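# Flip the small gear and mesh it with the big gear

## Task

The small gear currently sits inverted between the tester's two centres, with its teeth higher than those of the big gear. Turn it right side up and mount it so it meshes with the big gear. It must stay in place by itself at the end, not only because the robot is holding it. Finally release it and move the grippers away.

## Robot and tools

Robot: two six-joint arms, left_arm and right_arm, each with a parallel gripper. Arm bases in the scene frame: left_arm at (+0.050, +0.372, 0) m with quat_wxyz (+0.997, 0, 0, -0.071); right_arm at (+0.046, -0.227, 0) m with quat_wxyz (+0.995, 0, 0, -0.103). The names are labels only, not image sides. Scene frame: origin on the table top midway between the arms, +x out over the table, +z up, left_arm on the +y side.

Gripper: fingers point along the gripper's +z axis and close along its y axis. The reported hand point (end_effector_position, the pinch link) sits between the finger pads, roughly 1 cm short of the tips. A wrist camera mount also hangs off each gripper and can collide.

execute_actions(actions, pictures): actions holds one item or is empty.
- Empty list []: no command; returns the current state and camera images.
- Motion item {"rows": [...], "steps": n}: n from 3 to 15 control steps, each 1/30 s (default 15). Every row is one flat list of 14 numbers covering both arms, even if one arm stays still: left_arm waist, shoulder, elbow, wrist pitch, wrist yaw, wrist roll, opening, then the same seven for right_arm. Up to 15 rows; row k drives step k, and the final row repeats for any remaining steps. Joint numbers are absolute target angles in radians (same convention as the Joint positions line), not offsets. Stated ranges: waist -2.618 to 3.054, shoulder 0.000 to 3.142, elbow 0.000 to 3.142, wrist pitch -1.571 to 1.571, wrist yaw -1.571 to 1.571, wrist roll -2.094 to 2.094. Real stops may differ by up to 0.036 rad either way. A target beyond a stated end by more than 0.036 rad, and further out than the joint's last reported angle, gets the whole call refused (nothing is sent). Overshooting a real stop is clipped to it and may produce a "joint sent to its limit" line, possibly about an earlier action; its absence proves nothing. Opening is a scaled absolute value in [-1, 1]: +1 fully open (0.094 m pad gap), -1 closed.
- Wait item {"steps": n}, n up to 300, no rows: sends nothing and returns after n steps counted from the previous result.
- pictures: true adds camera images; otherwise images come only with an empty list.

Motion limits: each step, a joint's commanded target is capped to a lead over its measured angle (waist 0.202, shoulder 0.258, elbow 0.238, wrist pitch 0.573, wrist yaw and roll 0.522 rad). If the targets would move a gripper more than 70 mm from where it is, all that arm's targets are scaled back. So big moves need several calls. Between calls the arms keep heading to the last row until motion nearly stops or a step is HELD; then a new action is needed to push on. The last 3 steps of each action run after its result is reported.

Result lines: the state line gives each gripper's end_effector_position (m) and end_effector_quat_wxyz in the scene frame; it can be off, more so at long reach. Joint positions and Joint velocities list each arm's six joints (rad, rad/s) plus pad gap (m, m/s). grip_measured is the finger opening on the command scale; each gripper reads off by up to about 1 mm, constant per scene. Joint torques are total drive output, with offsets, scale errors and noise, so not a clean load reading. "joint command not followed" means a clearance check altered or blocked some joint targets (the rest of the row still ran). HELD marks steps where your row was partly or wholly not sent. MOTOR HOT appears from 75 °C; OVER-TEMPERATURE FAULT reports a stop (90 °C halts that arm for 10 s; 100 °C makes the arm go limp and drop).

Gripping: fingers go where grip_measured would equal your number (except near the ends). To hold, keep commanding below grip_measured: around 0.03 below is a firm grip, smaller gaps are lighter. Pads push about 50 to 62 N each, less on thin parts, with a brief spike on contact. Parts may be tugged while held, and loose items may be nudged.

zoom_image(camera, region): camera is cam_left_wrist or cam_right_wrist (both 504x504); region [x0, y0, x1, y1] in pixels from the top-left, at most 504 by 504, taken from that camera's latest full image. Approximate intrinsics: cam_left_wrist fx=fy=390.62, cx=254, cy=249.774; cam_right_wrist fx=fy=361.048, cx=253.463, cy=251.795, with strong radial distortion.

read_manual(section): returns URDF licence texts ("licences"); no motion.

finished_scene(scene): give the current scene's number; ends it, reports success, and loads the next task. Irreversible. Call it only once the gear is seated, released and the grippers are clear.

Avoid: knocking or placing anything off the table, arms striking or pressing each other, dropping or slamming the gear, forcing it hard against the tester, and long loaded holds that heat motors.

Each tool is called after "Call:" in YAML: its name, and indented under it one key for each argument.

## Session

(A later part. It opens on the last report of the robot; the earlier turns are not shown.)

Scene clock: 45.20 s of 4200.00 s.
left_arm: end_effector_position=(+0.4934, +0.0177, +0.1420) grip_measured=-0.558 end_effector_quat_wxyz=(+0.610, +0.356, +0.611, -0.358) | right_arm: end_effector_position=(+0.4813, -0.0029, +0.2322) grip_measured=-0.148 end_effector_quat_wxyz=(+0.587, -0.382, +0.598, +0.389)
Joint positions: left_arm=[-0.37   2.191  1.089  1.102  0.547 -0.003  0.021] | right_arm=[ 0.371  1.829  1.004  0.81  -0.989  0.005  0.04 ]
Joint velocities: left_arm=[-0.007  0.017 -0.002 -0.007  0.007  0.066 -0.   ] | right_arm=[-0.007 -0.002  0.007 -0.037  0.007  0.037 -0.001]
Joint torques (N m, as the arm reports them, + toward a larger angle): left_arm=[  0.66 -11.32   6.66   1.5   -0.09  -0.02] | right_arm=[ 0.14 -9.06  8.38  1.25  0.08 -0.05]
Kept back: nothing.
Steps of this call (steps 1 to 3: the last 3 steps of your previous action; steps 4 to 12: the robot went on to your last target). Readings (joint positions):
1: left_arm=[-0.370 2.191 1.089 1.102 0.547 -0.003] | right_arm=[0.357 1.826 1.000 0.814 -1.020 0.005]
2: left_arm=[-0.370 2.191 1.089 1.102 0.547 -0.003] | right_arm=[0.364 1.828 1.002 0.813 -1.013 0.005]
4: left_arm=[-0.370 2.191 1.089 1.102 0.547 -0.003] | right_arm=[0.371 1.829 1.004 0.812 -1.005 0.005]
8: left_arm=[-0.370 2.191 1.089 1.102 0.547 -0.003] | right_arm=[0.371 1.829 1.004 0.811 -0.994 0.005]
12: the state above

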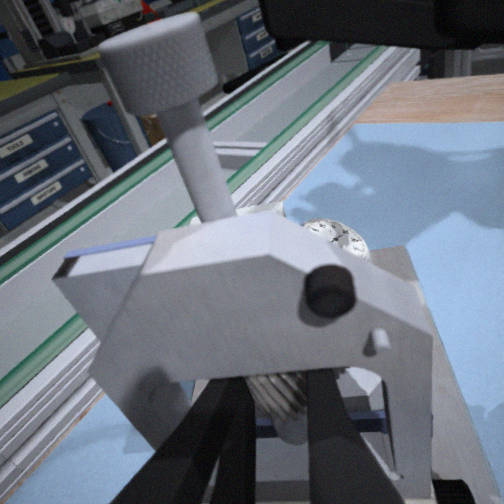

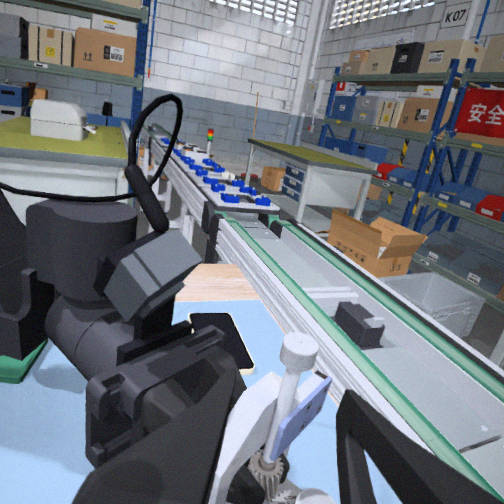

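Call:
execute_actions:
  actions:
    - {"rows": [[-0.359,2.207,1.116,1.084,0.537,0,-0.57, 0.380,1.841,1.046,0.793,-0.9705,0,-0.15],[-0.359,2.207,1.116,1.084,0.537,0,-0.58, 0.3875,1.8485,1.057,0.791,-0.963,0,-0.15],[-0.359,2.207,1.116,1.084,0.537,0,-0.59, 0.395,1.856,1.067,0.789,-0.9555,0,-0.15],[-0.359,2.207,1.116,1.084,0.537,0,-0.60, 0.402,1.863,1.078,0.787,-0.948,0,-0.15],[-0.359,2.207,1.116,1.084,0.537,0,-0.61, 0.409,1.870,1.088,0.785,-0.9405,0,-0.15],[-0.359,2.207,1.116,1.084,0.537,0,-0.61, 0.4165,1.8775,1.0985,0.783,-0.933,0,-0.15],[-0.359,2.207,1.116,1.084,0.537,0,-0.61, 0.424,1.885,1.109,0.781,-0.9255,0,-0.15],[-0.359,2.207,1.116,1.084,0.537,0,-0.61, 0.431,1.892,1.119,0.779,-0.918,0,-0.15],[-0.359,2.207,1.116,1.084,0.537,0,-0.61, 0.438,1.899,1.130,0.777,-0.9105,0,-0.15],[-0.359,2.207,1.116,1.084,0.537,0,-0.61, 0.4455,1.9065,1.140,0.775,-0.903,0,-0.15],[-0.359,2.207,1.116,1.084,0.537,0,-0.61, 0.453,1.914,1.151,0.773,-0.8955,0,-0.15],[-0.359,2.207,1.116,1.084,0.537,0,-0.61, 0.460,1.921,1.161,0.771,-0.888,0,-0.15]], "steps": 15}

Call:
execute_actions:
  actions:
    - {"steps": 12}
  pictures: true

Scene clock: 46.67 s of 4200.00 s.
left_arm: end_effector_position=(+0.4934, +0.0177, +0.1420) grip_measured=-0.606 end_effector_quat_wxyz=(+0.610, +0.357, +0.610, -0.357) | right_arm: end_effector_position=(+0.4982, +0.0275, +0.2362) grip_measured=-0.148 end_effector_quat_wxyz=(+0.591, -0.386, +0.592, +0.389)
Joint positions: left_arm=[-0.37   2.191  1.089  1.102  0.547 -0.001  0.018] | right_arm=[ 0.439  1.904  1.112  0.794 -0.926  0.005  0.04 ]
Joint velocities: left_arm=[ 0.007 -0.002  0.012 -0.007 -0.051  0.066 -0.001] | right_arm=[ 0.188  0.222  0.305 -0.11   0.154  0.066 -0.001]
Joint torques (N m, as the arm reports them, + toward a larger angle): left_arm=[  0.71 -11.4    6.56   1.52  -0.1    0.02] | right_arm=[  0.7  -10.08   8.47   1.31   0.12  -0.05]
Steps of this call (steps 1 to 30: the robot went on to your last target; steps 31 to 32: nothing new was sent; steps 33 to 44: the first 12 steps of this action). Readings (joint positions):
33: left_arm=[-0.370 2.191 1.089 1.102 0.547 -0.003] | right_arm=[0.371 1.829 1.004 0.809 -0.985 0.005]
34: left_arm=[-0.370 2.191 1.089 1.102 0.547 -0.003] | right_arm=[0.371 1.830 1.007 0.808 -0.984 0.005]
36: left_arm=[-0.370 2.191 1.089 1.102 0.547 -0.003] | right_arm=[0.377 1.842 1.026 0.806 -0.976 0.005]
40: left_arm=[-0.370 2.191 1.089 1.102 0.547 -0.002] | right_arm=[0.406 1.874 1.071 0.801 -0.952 0.005]
44: the state above

Scene clock: 47.07 s of 4200.00 s.
left_arm: end_effector_position=(+0.4934, +0.0177, +0.1420) grip_measured=-0.606 end_effector_quat_wxyz=(+0.610, +0.357, +0.610, -0.357) | right_arm: end_effector_position=(+0.5019, +0.0344, +0.2345) grip_measured=-0.148 end_effector_quat_wxyz=(+0.591, -0.382, +0.596, +0.386)
Joint positions: left_arm=[-0.37   2.191  1.089  1.102  0.547 -0.001  0.018] | right_arm=[ 0.456  1.918  1.129  0.785 -0.899  0.005  0.04 ]
Joint velocities: left_arm=[ 0.007  0.002  0.002 -0.022 -0.022 -0.051 -0.001] | right_arm=[-0.002  0.002  0.002 -0.081  0.007  0.007 -0.001]
Joint torques (N m, as the arm reports them, + toward a larger angle): left_arm=[  0.79 -11.25   6.62   1.51  -0.12  -0.01] | right_arm=[  0.33 -10.32   8.54   1.31   0.1   -0.05]
Kept back: nothing.
Steps of this call (steps 1 to 3: the last 3 steps of your previous action; steps 4 to 12: the robot went on to your last target). Readings (joint positions):
1: left_arm=[-0.370 2.191 1.089 1.102 0.547 -0.001] | right_arm=[0.446 1.910 1.121 0.792 -0.920 0.005]
2: left_arm=[-0.370 2.191 1.089 1.102 0.547 -0.001] | right_arm=[0.451 1.914 1.126 0.791 -0.915 0.005]
4: left_arm=[-0.370 2.191 1.089 1.102 0.547 -0.001] | right_arm=[0.456 1.917 1.129 0.788 -0.909 0.005]
8: left_arm=[-0.370 2.191 1.089 1.102 0.547 -0.001] | right_arm=[0.456 1.918 1.129 0.786 -0.902 0.005]
12: the state above

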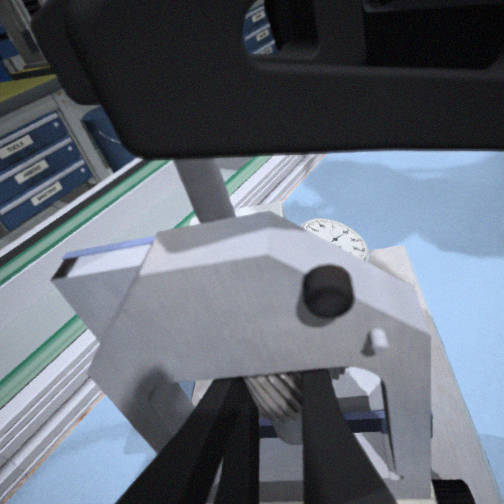

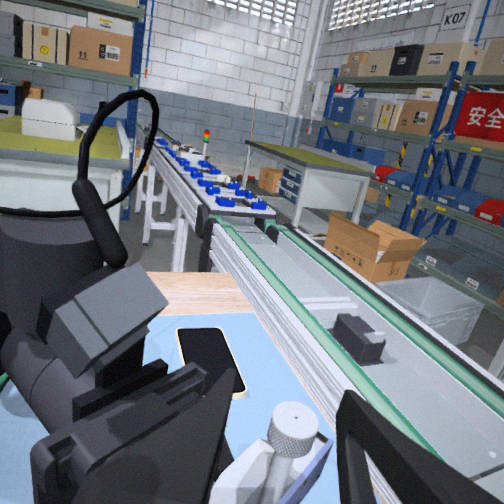

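Call:
zoom_image:
  camera: "cam_right_wrist"
  region: [190, 340, 390, 504]

Region (190, 340, 390, 504) of cam_right_wrist's 504x504 image, scaled by 2.520, with more detail than that image has; it fills the top 413 rows of this view, and the rest is white.

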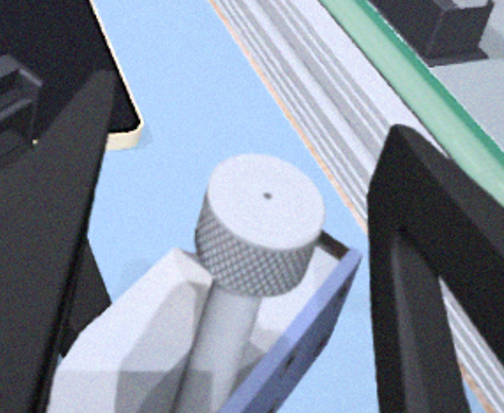

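Call:
execute_actions:
  actions:
    - {"rows": [[-0.359,2.207,1.116,1.084,0.537,0,-0.62, 0.460,1.921,1.161,0.771,-0.883,0,-0.19],[-0.359,2.207,1.116,1.084,0.537,0,-0.63, 0.460,1.921,1.161,0.771,-0.878,0,-0.23],[-0.359,2.207,1.116,1.084,0.537,0,-0.64, 0.460,1.921,1.161,0.771,-0.873,0,-0.27],[-0.359,2.207,1.116,1.084,0.537,0,-0.64, 0.460,1.921,1.161,0.771,-0.868,0,-0.31],[-0.359,2.207,1.116,1.084,0.537,0,-0.64, 0.460,1.921,1.161,0.771,-0.866,0,-0.35],[-0.359,2.207,1.116,1.084,0.537,0,-0.64, 0.460,1.921,1.161,0.771,-0.866,0,-0.39],[-0.359,2.207,1.116,1.084,0.537,0,-0.64, 0.460,1.921,1.161,0.771,-0.866,0,-0.43],[-0.359,2.207,1.116,1.084,0.537,0,-0.64, 0.460,1.921,1.161,0.771,-0.866,0,-0.47],[-0.359,2.207,1.116,1.084,0.537,0,-0.64, 0.460,1.921,1.161,0.771,-0.866,0,-0.51],[-0.359,2.207,1.116,1.084,0.537,0,-0.64, 0.460,1.921,1.161,0.771,-0.866,0,-0.54],[-0.359,2.207,1.116,1.084,0.537,0,-0.64, 0.460,1.921,1.161,0.771,-0.866,0,-0.56],[-0.359,2.207,1.116,1.084,0.537,0,-0.64, 0.460,1.921,1.161,0.771,-0.866,0,-0.57]], "steps": 15}

Call:
execute_actions:
  actions:
    - {"steps": 8}
  pictures: true

Scene clock: 51.77 s of 4200.00 s.
left_arm: end_effector_position=(+0.4934, +0.0177, +0.1420) grip_measured=-0.627 end_effector_quat_wxyz=(+0.611, +0.358, +0.610, -0.356) | right_arm: end_effector_position=(+0.5054, +0.0328, +0.2345) grip_measured=-0.561 end_effector_quat_wxyz=(+0.595, -0.376, +0.600, +0.380)
Joint positions: left_arm=[-0.37   2.191  1.089  1.102  0.547  0.003  0.018] | right_arm=[ 0.456  1.918  1.129  0.785 -0.877  0.005  0.021]
Joint velocities: left_arm=[-0.002 -0.012 -0.022  0.037 -0.066 -0.095 -0.   ] | right_arm=[-0.002 -0.007 -0.017 -0.007  0.037  0.007 -0.013]
Joint torques (N m, as the arm reports them, + toward a larger angle): left_arm=[  0.71 -11.57   6.69   1.54  -0.13  -0.06] | right_arm=[  0.33 -10.33   8.55   1.32   0.06  -0.05]
Steps of this call (steps 1 to 30: the robot went on to your last target; steps 31 to 90: nothing new was sent; then 1.30 s passed at rest; steps 91 to 102: the first 12 steps of this action). Readings (joint positions):
91: left_arm=[-0.370 2.191 1.089 1.102 0.547 -0.001] | right_arm=[0.456 1.918 1.129 0.785 -0.896 0.005]
92: left_arm=[-0.370 2.191 1.089 1.102 0.547 0.000] | right_arm=[0.456 1.918 1.129 0.785 -0.894 0.005]
94: left_arm=[-0.370 2.191 1.089 1.102 0.547 0.002] | right_arm=[0.456 1.918 1.129 0.785 -0.889 0.005]
98: left_arm=[-0.370 2.191 1.089 1.102 0.547 0.003] | right_arm=[0.456 1.918 1.129 0.785 -0.880 0.005]
102: the state above

Scene clock: 52.03 s of 4200.00 s.
left_arm: end_effector_position=(+0.4934, +0.0177, +0.1420) grip_measured=-0.627 end_effector_quat_wxyz=(+0.611, +0.358, +0.610, -0.356) | right_arm: end_effector_position=(+0.5058, +0.0327, +0.2345) grip_measured=-0.568 end_effector_quat_wxyz=(+0.596, -0.375, +0.600, +0.379)
Joint positions: left_arm=[-0.37   2.191  1.089  1.102  0.547  0.003  0.018] | right_arm=[ 0.456  1.918  1.129  0.785 -0.875  0.005  0.02 ]
Joint velocities: left_arm=[ 0.002  0.007 -0.007  0.022 -0.066  0.022  0.   ] | right_arm=[ 0.007 -0.022 -0.007 -0.007 -0.051  0.037 -0.   ]
Joint torques (N m, as the arm reports them, + toward a larger angle): left_arm=[  0.64 -11.36   6.52   1.52  -0.11  -0.03] | right_arm=[  0.33 -10.32   8.53   1.32   0.07  -0.05]
Kept back: nothing.
Steps of this call (steps 1 to 3: the last 3 steps of your previous action; steps 4 to 8: the robot went on to your last target). Readings (joint positions):
1: left_arm=[-0.370 2.191 1.089 1.102 0.547 0.003] | right_arm=[0.456 1.918 1.129 0.785 -0.876 0.005]
2: left_arm=[-0.370 2.191 1.089 1.102 0.547 0.003] | right_arm=[0.456 1.918 1.129 0.785 -0.876 0.005]
4: left_arm=[-0.370 2.191 1.089 1.102 0.547 0.003] | right_arm=[0.456 1.918 1.129 0.785 -0.875 0.005]
8: the state above

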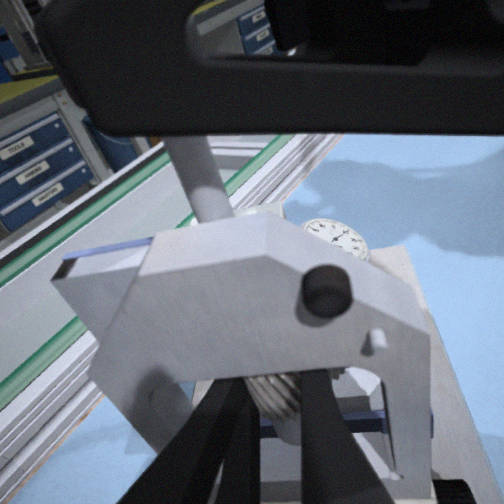

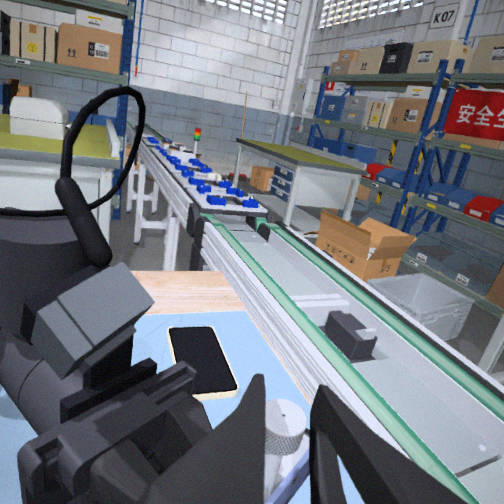

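Call:
execute_actions:
  actions:
    - {"rows": [[-0.359,2.207,1.116,1.084,0.537,0,-0.65, 0.460,1.921,1.161,0.771,-0.875,0,-0.585],[-0.359,2.207,1.116,1.084,0.537,0,-0.657, 0.460,1.921,1.161,0.771,-0.88,0,-0.60],[-0.359,2.207,1.116,1.084,0.537,0,-0.657, 0.460,1.921,1.161,0.771,-0.88,0,-0.615],[-0.359,2.207,1.116,1.084,0.537,0,-0.657, 0.460,1.921,1.161,0.771,-0.88,0,-0.63],[-0.359,2.207,1.116,1.084,0.537,0,-0.657, 0.460,1.921,1.161,0.771,-0.88,0,-0.645],[-0.359,2.207,1.116,1.084,0.537,0,-0.657, 0.460,1.921,1.161,0.771,-0.88,0,-0.66],[-0.359,2.207,1.116,1.084,0.537,0,-0.657, 0.460,1.921,1.161,0.771,-0.88,0,-0.67]], "steps": 12}

Scene clock: 52.53 s of 4200.00 s.
left_arm: end_effector_position=(+0.4934, +0.0177, +0.1420) grip_measured=-0.636 end_effector_quat_wxyz=(+0.611, +0.358, +0.610, -0.356) | right_arm: end_effector_position=(+0.5042, +0.0334, +0.2344) grip_measured=-0.666 end_effector_quat_wxyz=(+0.594, -0.378, +0.599, +0.382)
Joint positions: left_arm=[-0.37   2.191  1.089  1.102  0.547  0.004  0.017] | right_arm=[ 0.456  1.918  1.129  0.785 -0.884  0.005  0.016]
Joint velocities: left_arm=[-0.007 -0.012  0.007  0.022  0.022 -0.007  0.   ] | right_arm=[-0.007  0.007 -0.022  0.007 -0.081  0.051 -0.001]
Joint torques (N m, as the arm reports them, + toward a larger angle): left_arm=[  0.82 -11.25   6.77   1.5   -0.14  -0.04] | right_arm=[  0.31 -10.32   8.54   1.3    0.03  -0.05]
Steps of this call (steps 1 to 6: the robot went on to your last target; steps 7 to 15: the first 9 steps of this action). Readings (joint positions):
7: left_arm=[-0.370 2.191 1.089 1.102 0.547 0.003] | right_arm=[0.456 1.918 1.129 0.785 -0.875 0.005]
8: left_arm=[-0.370 2.191 1.089 1.102 0.547 0.004] | right_arm=[0.456 1.918 1.129 0.785 -0.875 0.005]
10: left_arm=[-0.370 2.191 1.089 1.102 0.547 0.004] | right_arm=[0.456 1.918 1.129 0.785 -0.879 0.005]
14: left_arm=[-0.370 2.191 1.089 1.102 0.547 0.004] | right_arm=[0.456 1.918 1.129 0.785 -0.884 0.005]
15: the state above

Call:
execute_actions:
  actions:
    - {"rows": [[-0.359,2.207,1.116,1.084,0.537,0,-0.665, 0.460,1.921,1.161,0.771,-0.885,0,-0.685],[-0.359,2.207,1.116,1.084,0.537,0,-0.665, 0.460,1.921,1.161,0.771,-0.885,0,-0.70],[-0.359,2.207,1.116,1.084,0.537,0,-0.665, 0.460,1.921,1.161,0.771,-0.885,0,-0.71],[-0.359,2.207,1.116,1.084,0.537,0,-0.665, 0.460,1.921,1.161,0.771,-0.885,0,-0.72]], "steps": 10}

Scene clock: 52.90 s of 4200.00 s.
left_arm: end_effector_position=(+0.4934, +0.0177, +0.1420) grip_measured=-0.636 end_effector_quat_wxyz=(+0.611, +0.358, +0.610, -0.356) | right_arm: end_effector_position=(+0.5042, +0.0334, +0.2344) grip_measured=-0.701 end_effector_quat_wxyz=(+0.594, -0.378, +0.599, +0.382)
Joint positions: left_arm=[-0.37   2.191  1.089  1.102  0.547  0.004  0.017] | right_arm=[ 0.456  1.918  1.129  0.785 -0.884  0.005  0.014]
Joint velocities: left_arm=[ 0.007 -0.002 -0.017 -0.051 -0.081 -0.007 -0.   ] | right_arm=[ 0.002  0.007 -0.002 -0.037  0.007  0.037  0.   ]
Joint torques (N m, as the arm reports them, + toward a larger angle): left_arm=[  0.76 -11.34   6.67   1.52  -0.13  -0.02] | right_arm=[  0.33 -10.3    8.52   1.32  -0.02  -0.04]
Steps of this call (steps 1 to 3: the last 3 steps of your previous action; step 4: the robot went on to your last target; steps 5 to 11: the first 7 steps of this action). Readings (joint positions):
5: left_arm=[-0.370 2.191 1.089 1.102 0.547 0.004] | right_arm=[0.456 1.918 1.129 0.785 -0.884 0.005]
6: left_arm=[-0.370 2.191 1.089 1.102 0.547 0.004] | right_arm=[0.456 1.918 1.129 0.785 -0.884 0.005]
8: left_arm=[-0.370 2.191 1.089 1.102 0.547 0.004] | right_arm=[0.456 1.918 1.129 0.785 -0.884 0.005]
11: the state above

Call:
execute_actions:
  actions:
    - {"rows": [[-0.359,2.207,1.116,1.084,0.537,0,-0.665, 0.460,1.913,1.161,0.771,-0.885,0,-0.735],[-0.359,2.207,1.116,1.084,0.537,0,-0.665, 0.460,1.905,1.161,0.771,-0.885,0,-0.735],[-0.359,2.207,1.116,1.084,0.537,0,-0.665, 0.460,1.898,1.161,0.771,-0.885,0,-0.735],[-0.359,2.207,1.116,1.084,0.537,0,-0.665, 0.460,1.896,1.1625,0.768,-0.885,0,-0.735],[-0.359,2.207,1.116,1.084,0.537,0,-0.665, 0.460,1.8945,1.164,0.765,-0.885,0,-0.735],[-0.359,2.207,1.116,1.084,0.537,0,-0.665, 0.460,1.893,1.1655,0.762,-0.885,0,-0.735],[-0.359,2.207,1.116,1.084,0.537,0,-0.665, 0.460,1.891,1.167,0.759,-0.885,0,-0.735],[-0.359,2.207,1.116,1.084,0.537,0,-0.665, 0.460,1.889,1.1685,0.7555,-0.885,0,-0.735],[-0.359,2.207,1.116,1.084,0.537,0,-0.665, 0.460,1.887,1.170,0.752,-0.885,0,-0.735]], "steps": 15}
  pictures: true

Scene clock: 53.70 s of 4200.00 s.
left_arm: end_effector_position=(+0.4934, +0.0177, +0.1420) grip_measured=-0.636 end_effector_quat_wxyz=(+0.611, +0.358, +0.610, -0.356) | right_arm: end_effector_position=(+0.5042, +0.0338, +0.2343) grip_measured=-0.701 end_effector_quat_wxyz=(+0.591, -0.379, +0.599, +0.383)
Joint positions: left_arm=[-0.37   2.191  1.089  1.102  0.547  0.004  0.017] | right_arm=[ 0.456  1.918  1.134  0.773 -0.888  0.002  0.014]
Joint velocities: left_arm=[ 0.002 -0.017  0.017  0.11   0.022  0.037  0.   ] | right_arm=[ 0.007 -0.022  0.017 -0.037  0.007 -0.007  0.001]
Joint torques (N m, as the arm reports them, + toward a larger angle): left_arm=[  0.6  -11.38   6.51   1.54  -0.09  -0.04] | right_arm=[  0.26 -13.13   8.84   1.28   0.03   0.  ]
Steps of this call (steps 1 to 3: the last 3 steps of your previous action; steps 4 to 12: the robot went on to your last target; steps 13 to 24: the first 12 steps of this action). Readings (joint positions):
13: left_arm=[-0.370 2.191 1.089 1.102 0.547 0.004] | right_arm=[0.456 1.918 1.129 0.785 -0.884 0.005]
14: left_arm=[-0.370 2.191 1.089 1.102 0.547 0.004] | right_arm=[0.456 1.918 1.129 0.785 -0.884 0.005]
16: left_arm=[-0.370 2.191 1.089 1.102 0.547 0.004] | right_arm=[0.456 1.918 1.129 0.785 -0.884 0.005]
20: left_arm=[-0.370 2.191 1.089 1.102 0.547 0.004] | right_arm=[0.456 1.918 1.130 0.783 -0.884 0.004]
24: the state above

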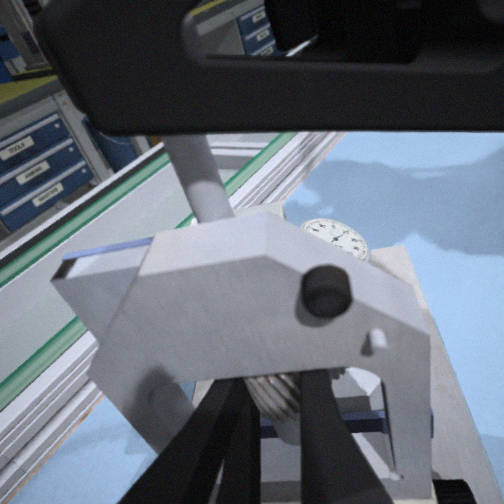

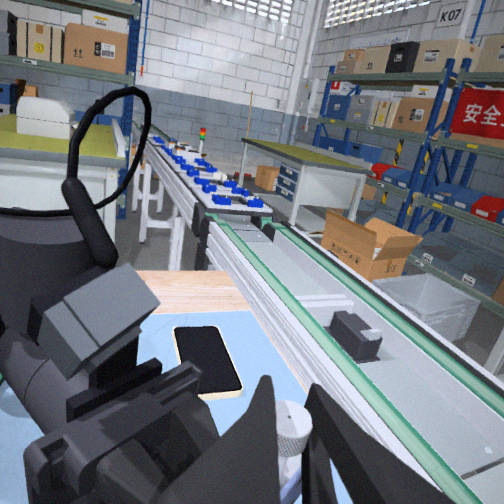

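Call:
execute_actions:
  actions:
    - {"rows": [[-0.359,2.207,1.116,1.084,0.537,0,-0.665, 0.460,1.884,1.170,0.752,-0.885,0,-0.735],[-0.359,2.207,1.116,1.084,0.537,0,-0.665, 0.460,1.881,1.170,0.752,-0.885,0,-0.735],[-0.359,2.207,1.116,1.084,0.537,0,-0.665, 0.460,1.878,1.170,0.752,-0.885,0,-0.735],[-0.359,2.207,1.116,1.084,0.537,0,-0.665, 0.460,1.875,1.171,0.752,-0.885,0,-0.735],[-0.359,2.207,1.116,1.084,0.537,0,-0.665, 0.460,1.872,1.172,0.752,-0.885,0,-0.735],[-0.359,2.207,1.116,1.084,0.537,0,-0.665, 0.460,1.869,1.173,0.752,-0.885,0,-0.735]], "steps": 12}

Scene clock: 54.20 s of 4200.00 s.
left_arm: end_effector_position=(+0.4934, +0.0177, +0.1420) grip_measured=-0.636 end_effector_quat_wxyz=(+0.611, +0.358, +0.609, -0.356) | right_arm: end_effector_position=(+0.5041, +0.0334, +0.2348) grip_measured=-0.701 end_effector_quat_wxyz=(+0.590, -0.379, +0.602, +0.382)
Joint positions: left_arm=[-0.37   2.191  1.089  1.102  0.547  0.004  0.017] | right_arm=[ 0.456  1.911  1.134  0.758 -0.884 -0.002  0.014]
Joint velocities: left_arm=[-0.007 -0.002 -0.012  0.081  0.066 -0.022 -0.   ] | right_arm=[-0.017  0.002  0.002 -0.066  0.022 -0.022  0.001]
Joint torques (N m, as the arm reports them, + toward a larger angle): left_arm=[  0.75 -11.46   6.63   1.5   -0.12  -0.05] | right_arm=[  0.3  -14.06   9.06   1.44  -0.05   0.03]
Steps of this call (steps 1 to 3: the last 3 steps of your previous action; steps 4 to 6: the robot went on to your last target; steps 7 to 15: the first 9 steps of this action). Readings (joint positions):
7: left_arm=[-0.370 2.191 1.089 1.102 0.547 0.004] | right_arm=[0.456 1.918 1.134 0.772 -0.889 0.001]
8: left_arm=[-0.370 2.191 1.089 1.102 0.547 0.004] | right_arm=[0.456 1.917 1.134 0.772 -0.889 0.001]
10: left_arm=[-0.370 2.191 1.089 1.102 0.547 0.004] | right_arm=[0.456 1.915 1.134 0.767 -0.888 0.000]
14: left_arm=[-0.370 2.191 1.089 1.102 0.547 0.004] | right_arm=[0.456 1.912 1.134 0.759 -0.885 -0.002]
15: the state above

Call:
execute_actions:
  actions:
    - {"rows": [[-0.359,2.207,1.116,1.084,0.537,0,-0.665, 0.460,1.867,1.175,0.754,-0.885,0,-0.735],[-0.359,2.207,1.116,1.084,0.537,0,-0.665, 0.460,1.865,1.177,0.756,-0.885,0,-0.735],[-0.359,2.207,1.116,1.084,0.537,0,-0.665, 0.460,1.863,1.179,0.758,-0.885,0,-0.735],[-0.359,2.207,1.116,1.084,0.537,0,-0.665, 0.460,1.861,1.181,0.758,-0.885,0,-0.735],[-0.359,2.207,1.116,1.084,0.537,0,-0.665, 0.460,1.859,1.183,0.758,-0.885,0,-0.735],[-0.359,2.207,1.116,1.084,0.537,0,-0.665, 0.460,1.857,1.185,0.758,-0.885,0,-0.735]], "steps": 12}

Scene clock: 54.70 s of 4200.00 s.
left_arm: end_effector_position=(+0.4934, +0.0177, +0.1420) grip_measured=-0.636 end_effector_quat_wxyz=(+0.611, +0.358, +0.609, -0.356) | right_arm: end_effector_position=(+0.5043, +0.0334, +0.2355) grip_measured=-0.701 end_effector_quat_wxyz=(+0.588, -0.378, +0.605, +0.382)
Joint positions: left_arm=[-0.37   2.191  1.089  1.102  0.547  0.004  0.017] | right_arm=[ 0.457  1.907  1.138  0.741 -0.883 -0.005  0.014]
Joint velocities: left_arm=[-0.017 -0.012  0.007 -0.037 -0.037  0.037 -0.   ] | right_arm=[ 0.002 -0.022  0.002  0.007 -0.066 -0.081 -0.001]
Joint torques (N m, as the arm reports them, + toward a larger angle): left_arm=[  0.74 -11.33   6.72   1.49  -0.12  -0.04] | right_arm=[  0.28 -14.76   9.45   1.67  -0.05   0.09]
Steps of this call (steps 1 to 3: the last 3 steps of your previous action; steps 4 to 6: the robot went on to your last target; steps 7 to 15: the first 9 steps of this action). Readings (joint positions):
7: left_arm=[-0.370 2.191 1.089 1.102 0.547 0.004] | right_arm=[0.456 1.911 1.134 0.757 -0.884 -0.002]
8: left_arm=[-0.370 2.191 1.089 1.102 0.547 0.004] | right_arm=[0.457 1.911 1.134 0.757 -0.883 -0.002]
10: left_arm=[-0.370 2.191 1.089 1.102 0.547 0.004] | right_arm=[0.457 1.909 1.134 0.755 -0.883 -0.003]
14: left_arm=[-0.370 2.191 1.089 1.102 0.547 0.004] | right_arm=[0.457 1.908 1.138 0.742 -0.883 -0.004]
15: the state above

Call:
execute_actions:
  actions:
    - {"rows": [[-0.359,2.207,1.116,1.084,0.537,0,-0.665, 0.460,1.855,1.187,0.763,-0.885,0,-0.735],[-0.359,2.207,1.116,1.084,0.537,0,-0.665, 0.460,1.853,1.189,0.768,-0.885,0,-0.735],[-0.359,2.207,1.116,1.084,0.537,0,-0.665, 0.460,1.851,1.191,0.773,-0.885,0,-0.735],[-0.359,2.207,1.116,1.084,0.537,0,-0.665, 0.460,1.849,1.193,0.778,-0.885,0,-0.735],[-0.359,2.207,1.116,1.084,0.537,0,-0.665, 0.460,1.847,1.195,0.783,-0.885,0,-0.735],[-0.359,2.207,1.116,1.084,0.537,0,-0.665, 0.460,1.845,1.197,0.788,-0.885,0,-0.735],[-0.359,2.207,1.116,1.084,0.537,0,-0.665, 0.460,1.843,1.199,0.793,-0.885,0,-0.735],[-0.359,2.207,1.116,1.084,0.537,0,-0.665, 0.460,1.841,1.201,0.798,-0.885,0,-0.735]], "steps": 13}
  pictures: true

Scene clock: 55.30 s of 4200.00 s.
left_arm: end_effector_position=(+0.4934, +0.0177, +0.1420) grip_measured=-0.636 end_effector_quat_wxyz=(+0.611, +0.358, +0.609, -0.356) | right_arm: end_effector_position=(+0.5042, +0.0335, +0.2366) grip_measured=-0.701 end_effector_quat_wxyz=(+0.588, -0.379, +0.605, +0.381)
Joint positions: left_arm=[-0.37   2.191  1.089  1.102  0.547  0.004  0.017] | right_arm=[ 0.457  1.905  1.141  0.735 -0.883 -0.007  0.014]
Joint velocities: left_arm=[-0.007 -0.022 -0.007  0.007 -0.037  0.007  0.002] | right_arm=[-0.007 -0.032  0.002 -0.022 -0.037  0.007  0.001]
Joint torques (N m, as the arm reports them, + toward a larger angle): left_arm=[  0.68 -11.44   6.5    1.48  -0.11  -0.02] | right_arm=[  0.32 -15.88  10.49   2.04  -0.04   0.08]
Steps of this call (steps 1 to 3: the last 3 steps of your previous action; steps 4 to 8: the robot went on to your last target; steps 9 to 18: the first 10 steps of this action). Readings (joint positions):
9: left_arm=[-0.370 2.191 1.089 1.102 0.547 0.004] | right_arm=[0.457 1.906 1.139 0.736 -0.883 -0.007]
10: left_arm=[-0.370 2.191 1.089 1.102 0.547 0.004] | right_arm=[0.457 1.906 1.140 0.736 -0.883 -0.007]
12: left_arm=[-0.370 2.191 1.089 1.102 0.547 0.004] | right_arm=[0.457 1.906 1.140 0.736 -0.883 -0.007]
16: left_arm=[-0.370 2.191 1.089 1.102 0.547 0.004] | right_arm=[0.457 1.905 1.141 0.735 -0.883 -0.007]
18: the state above

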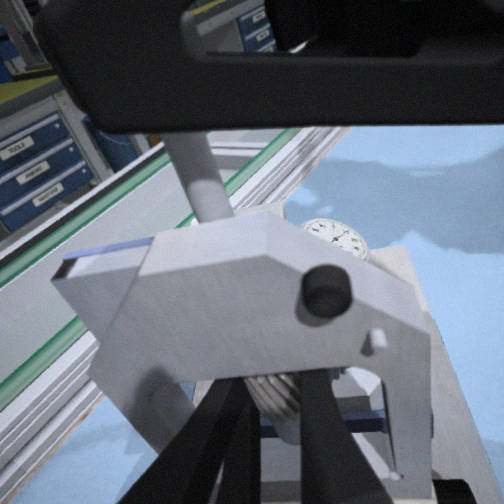

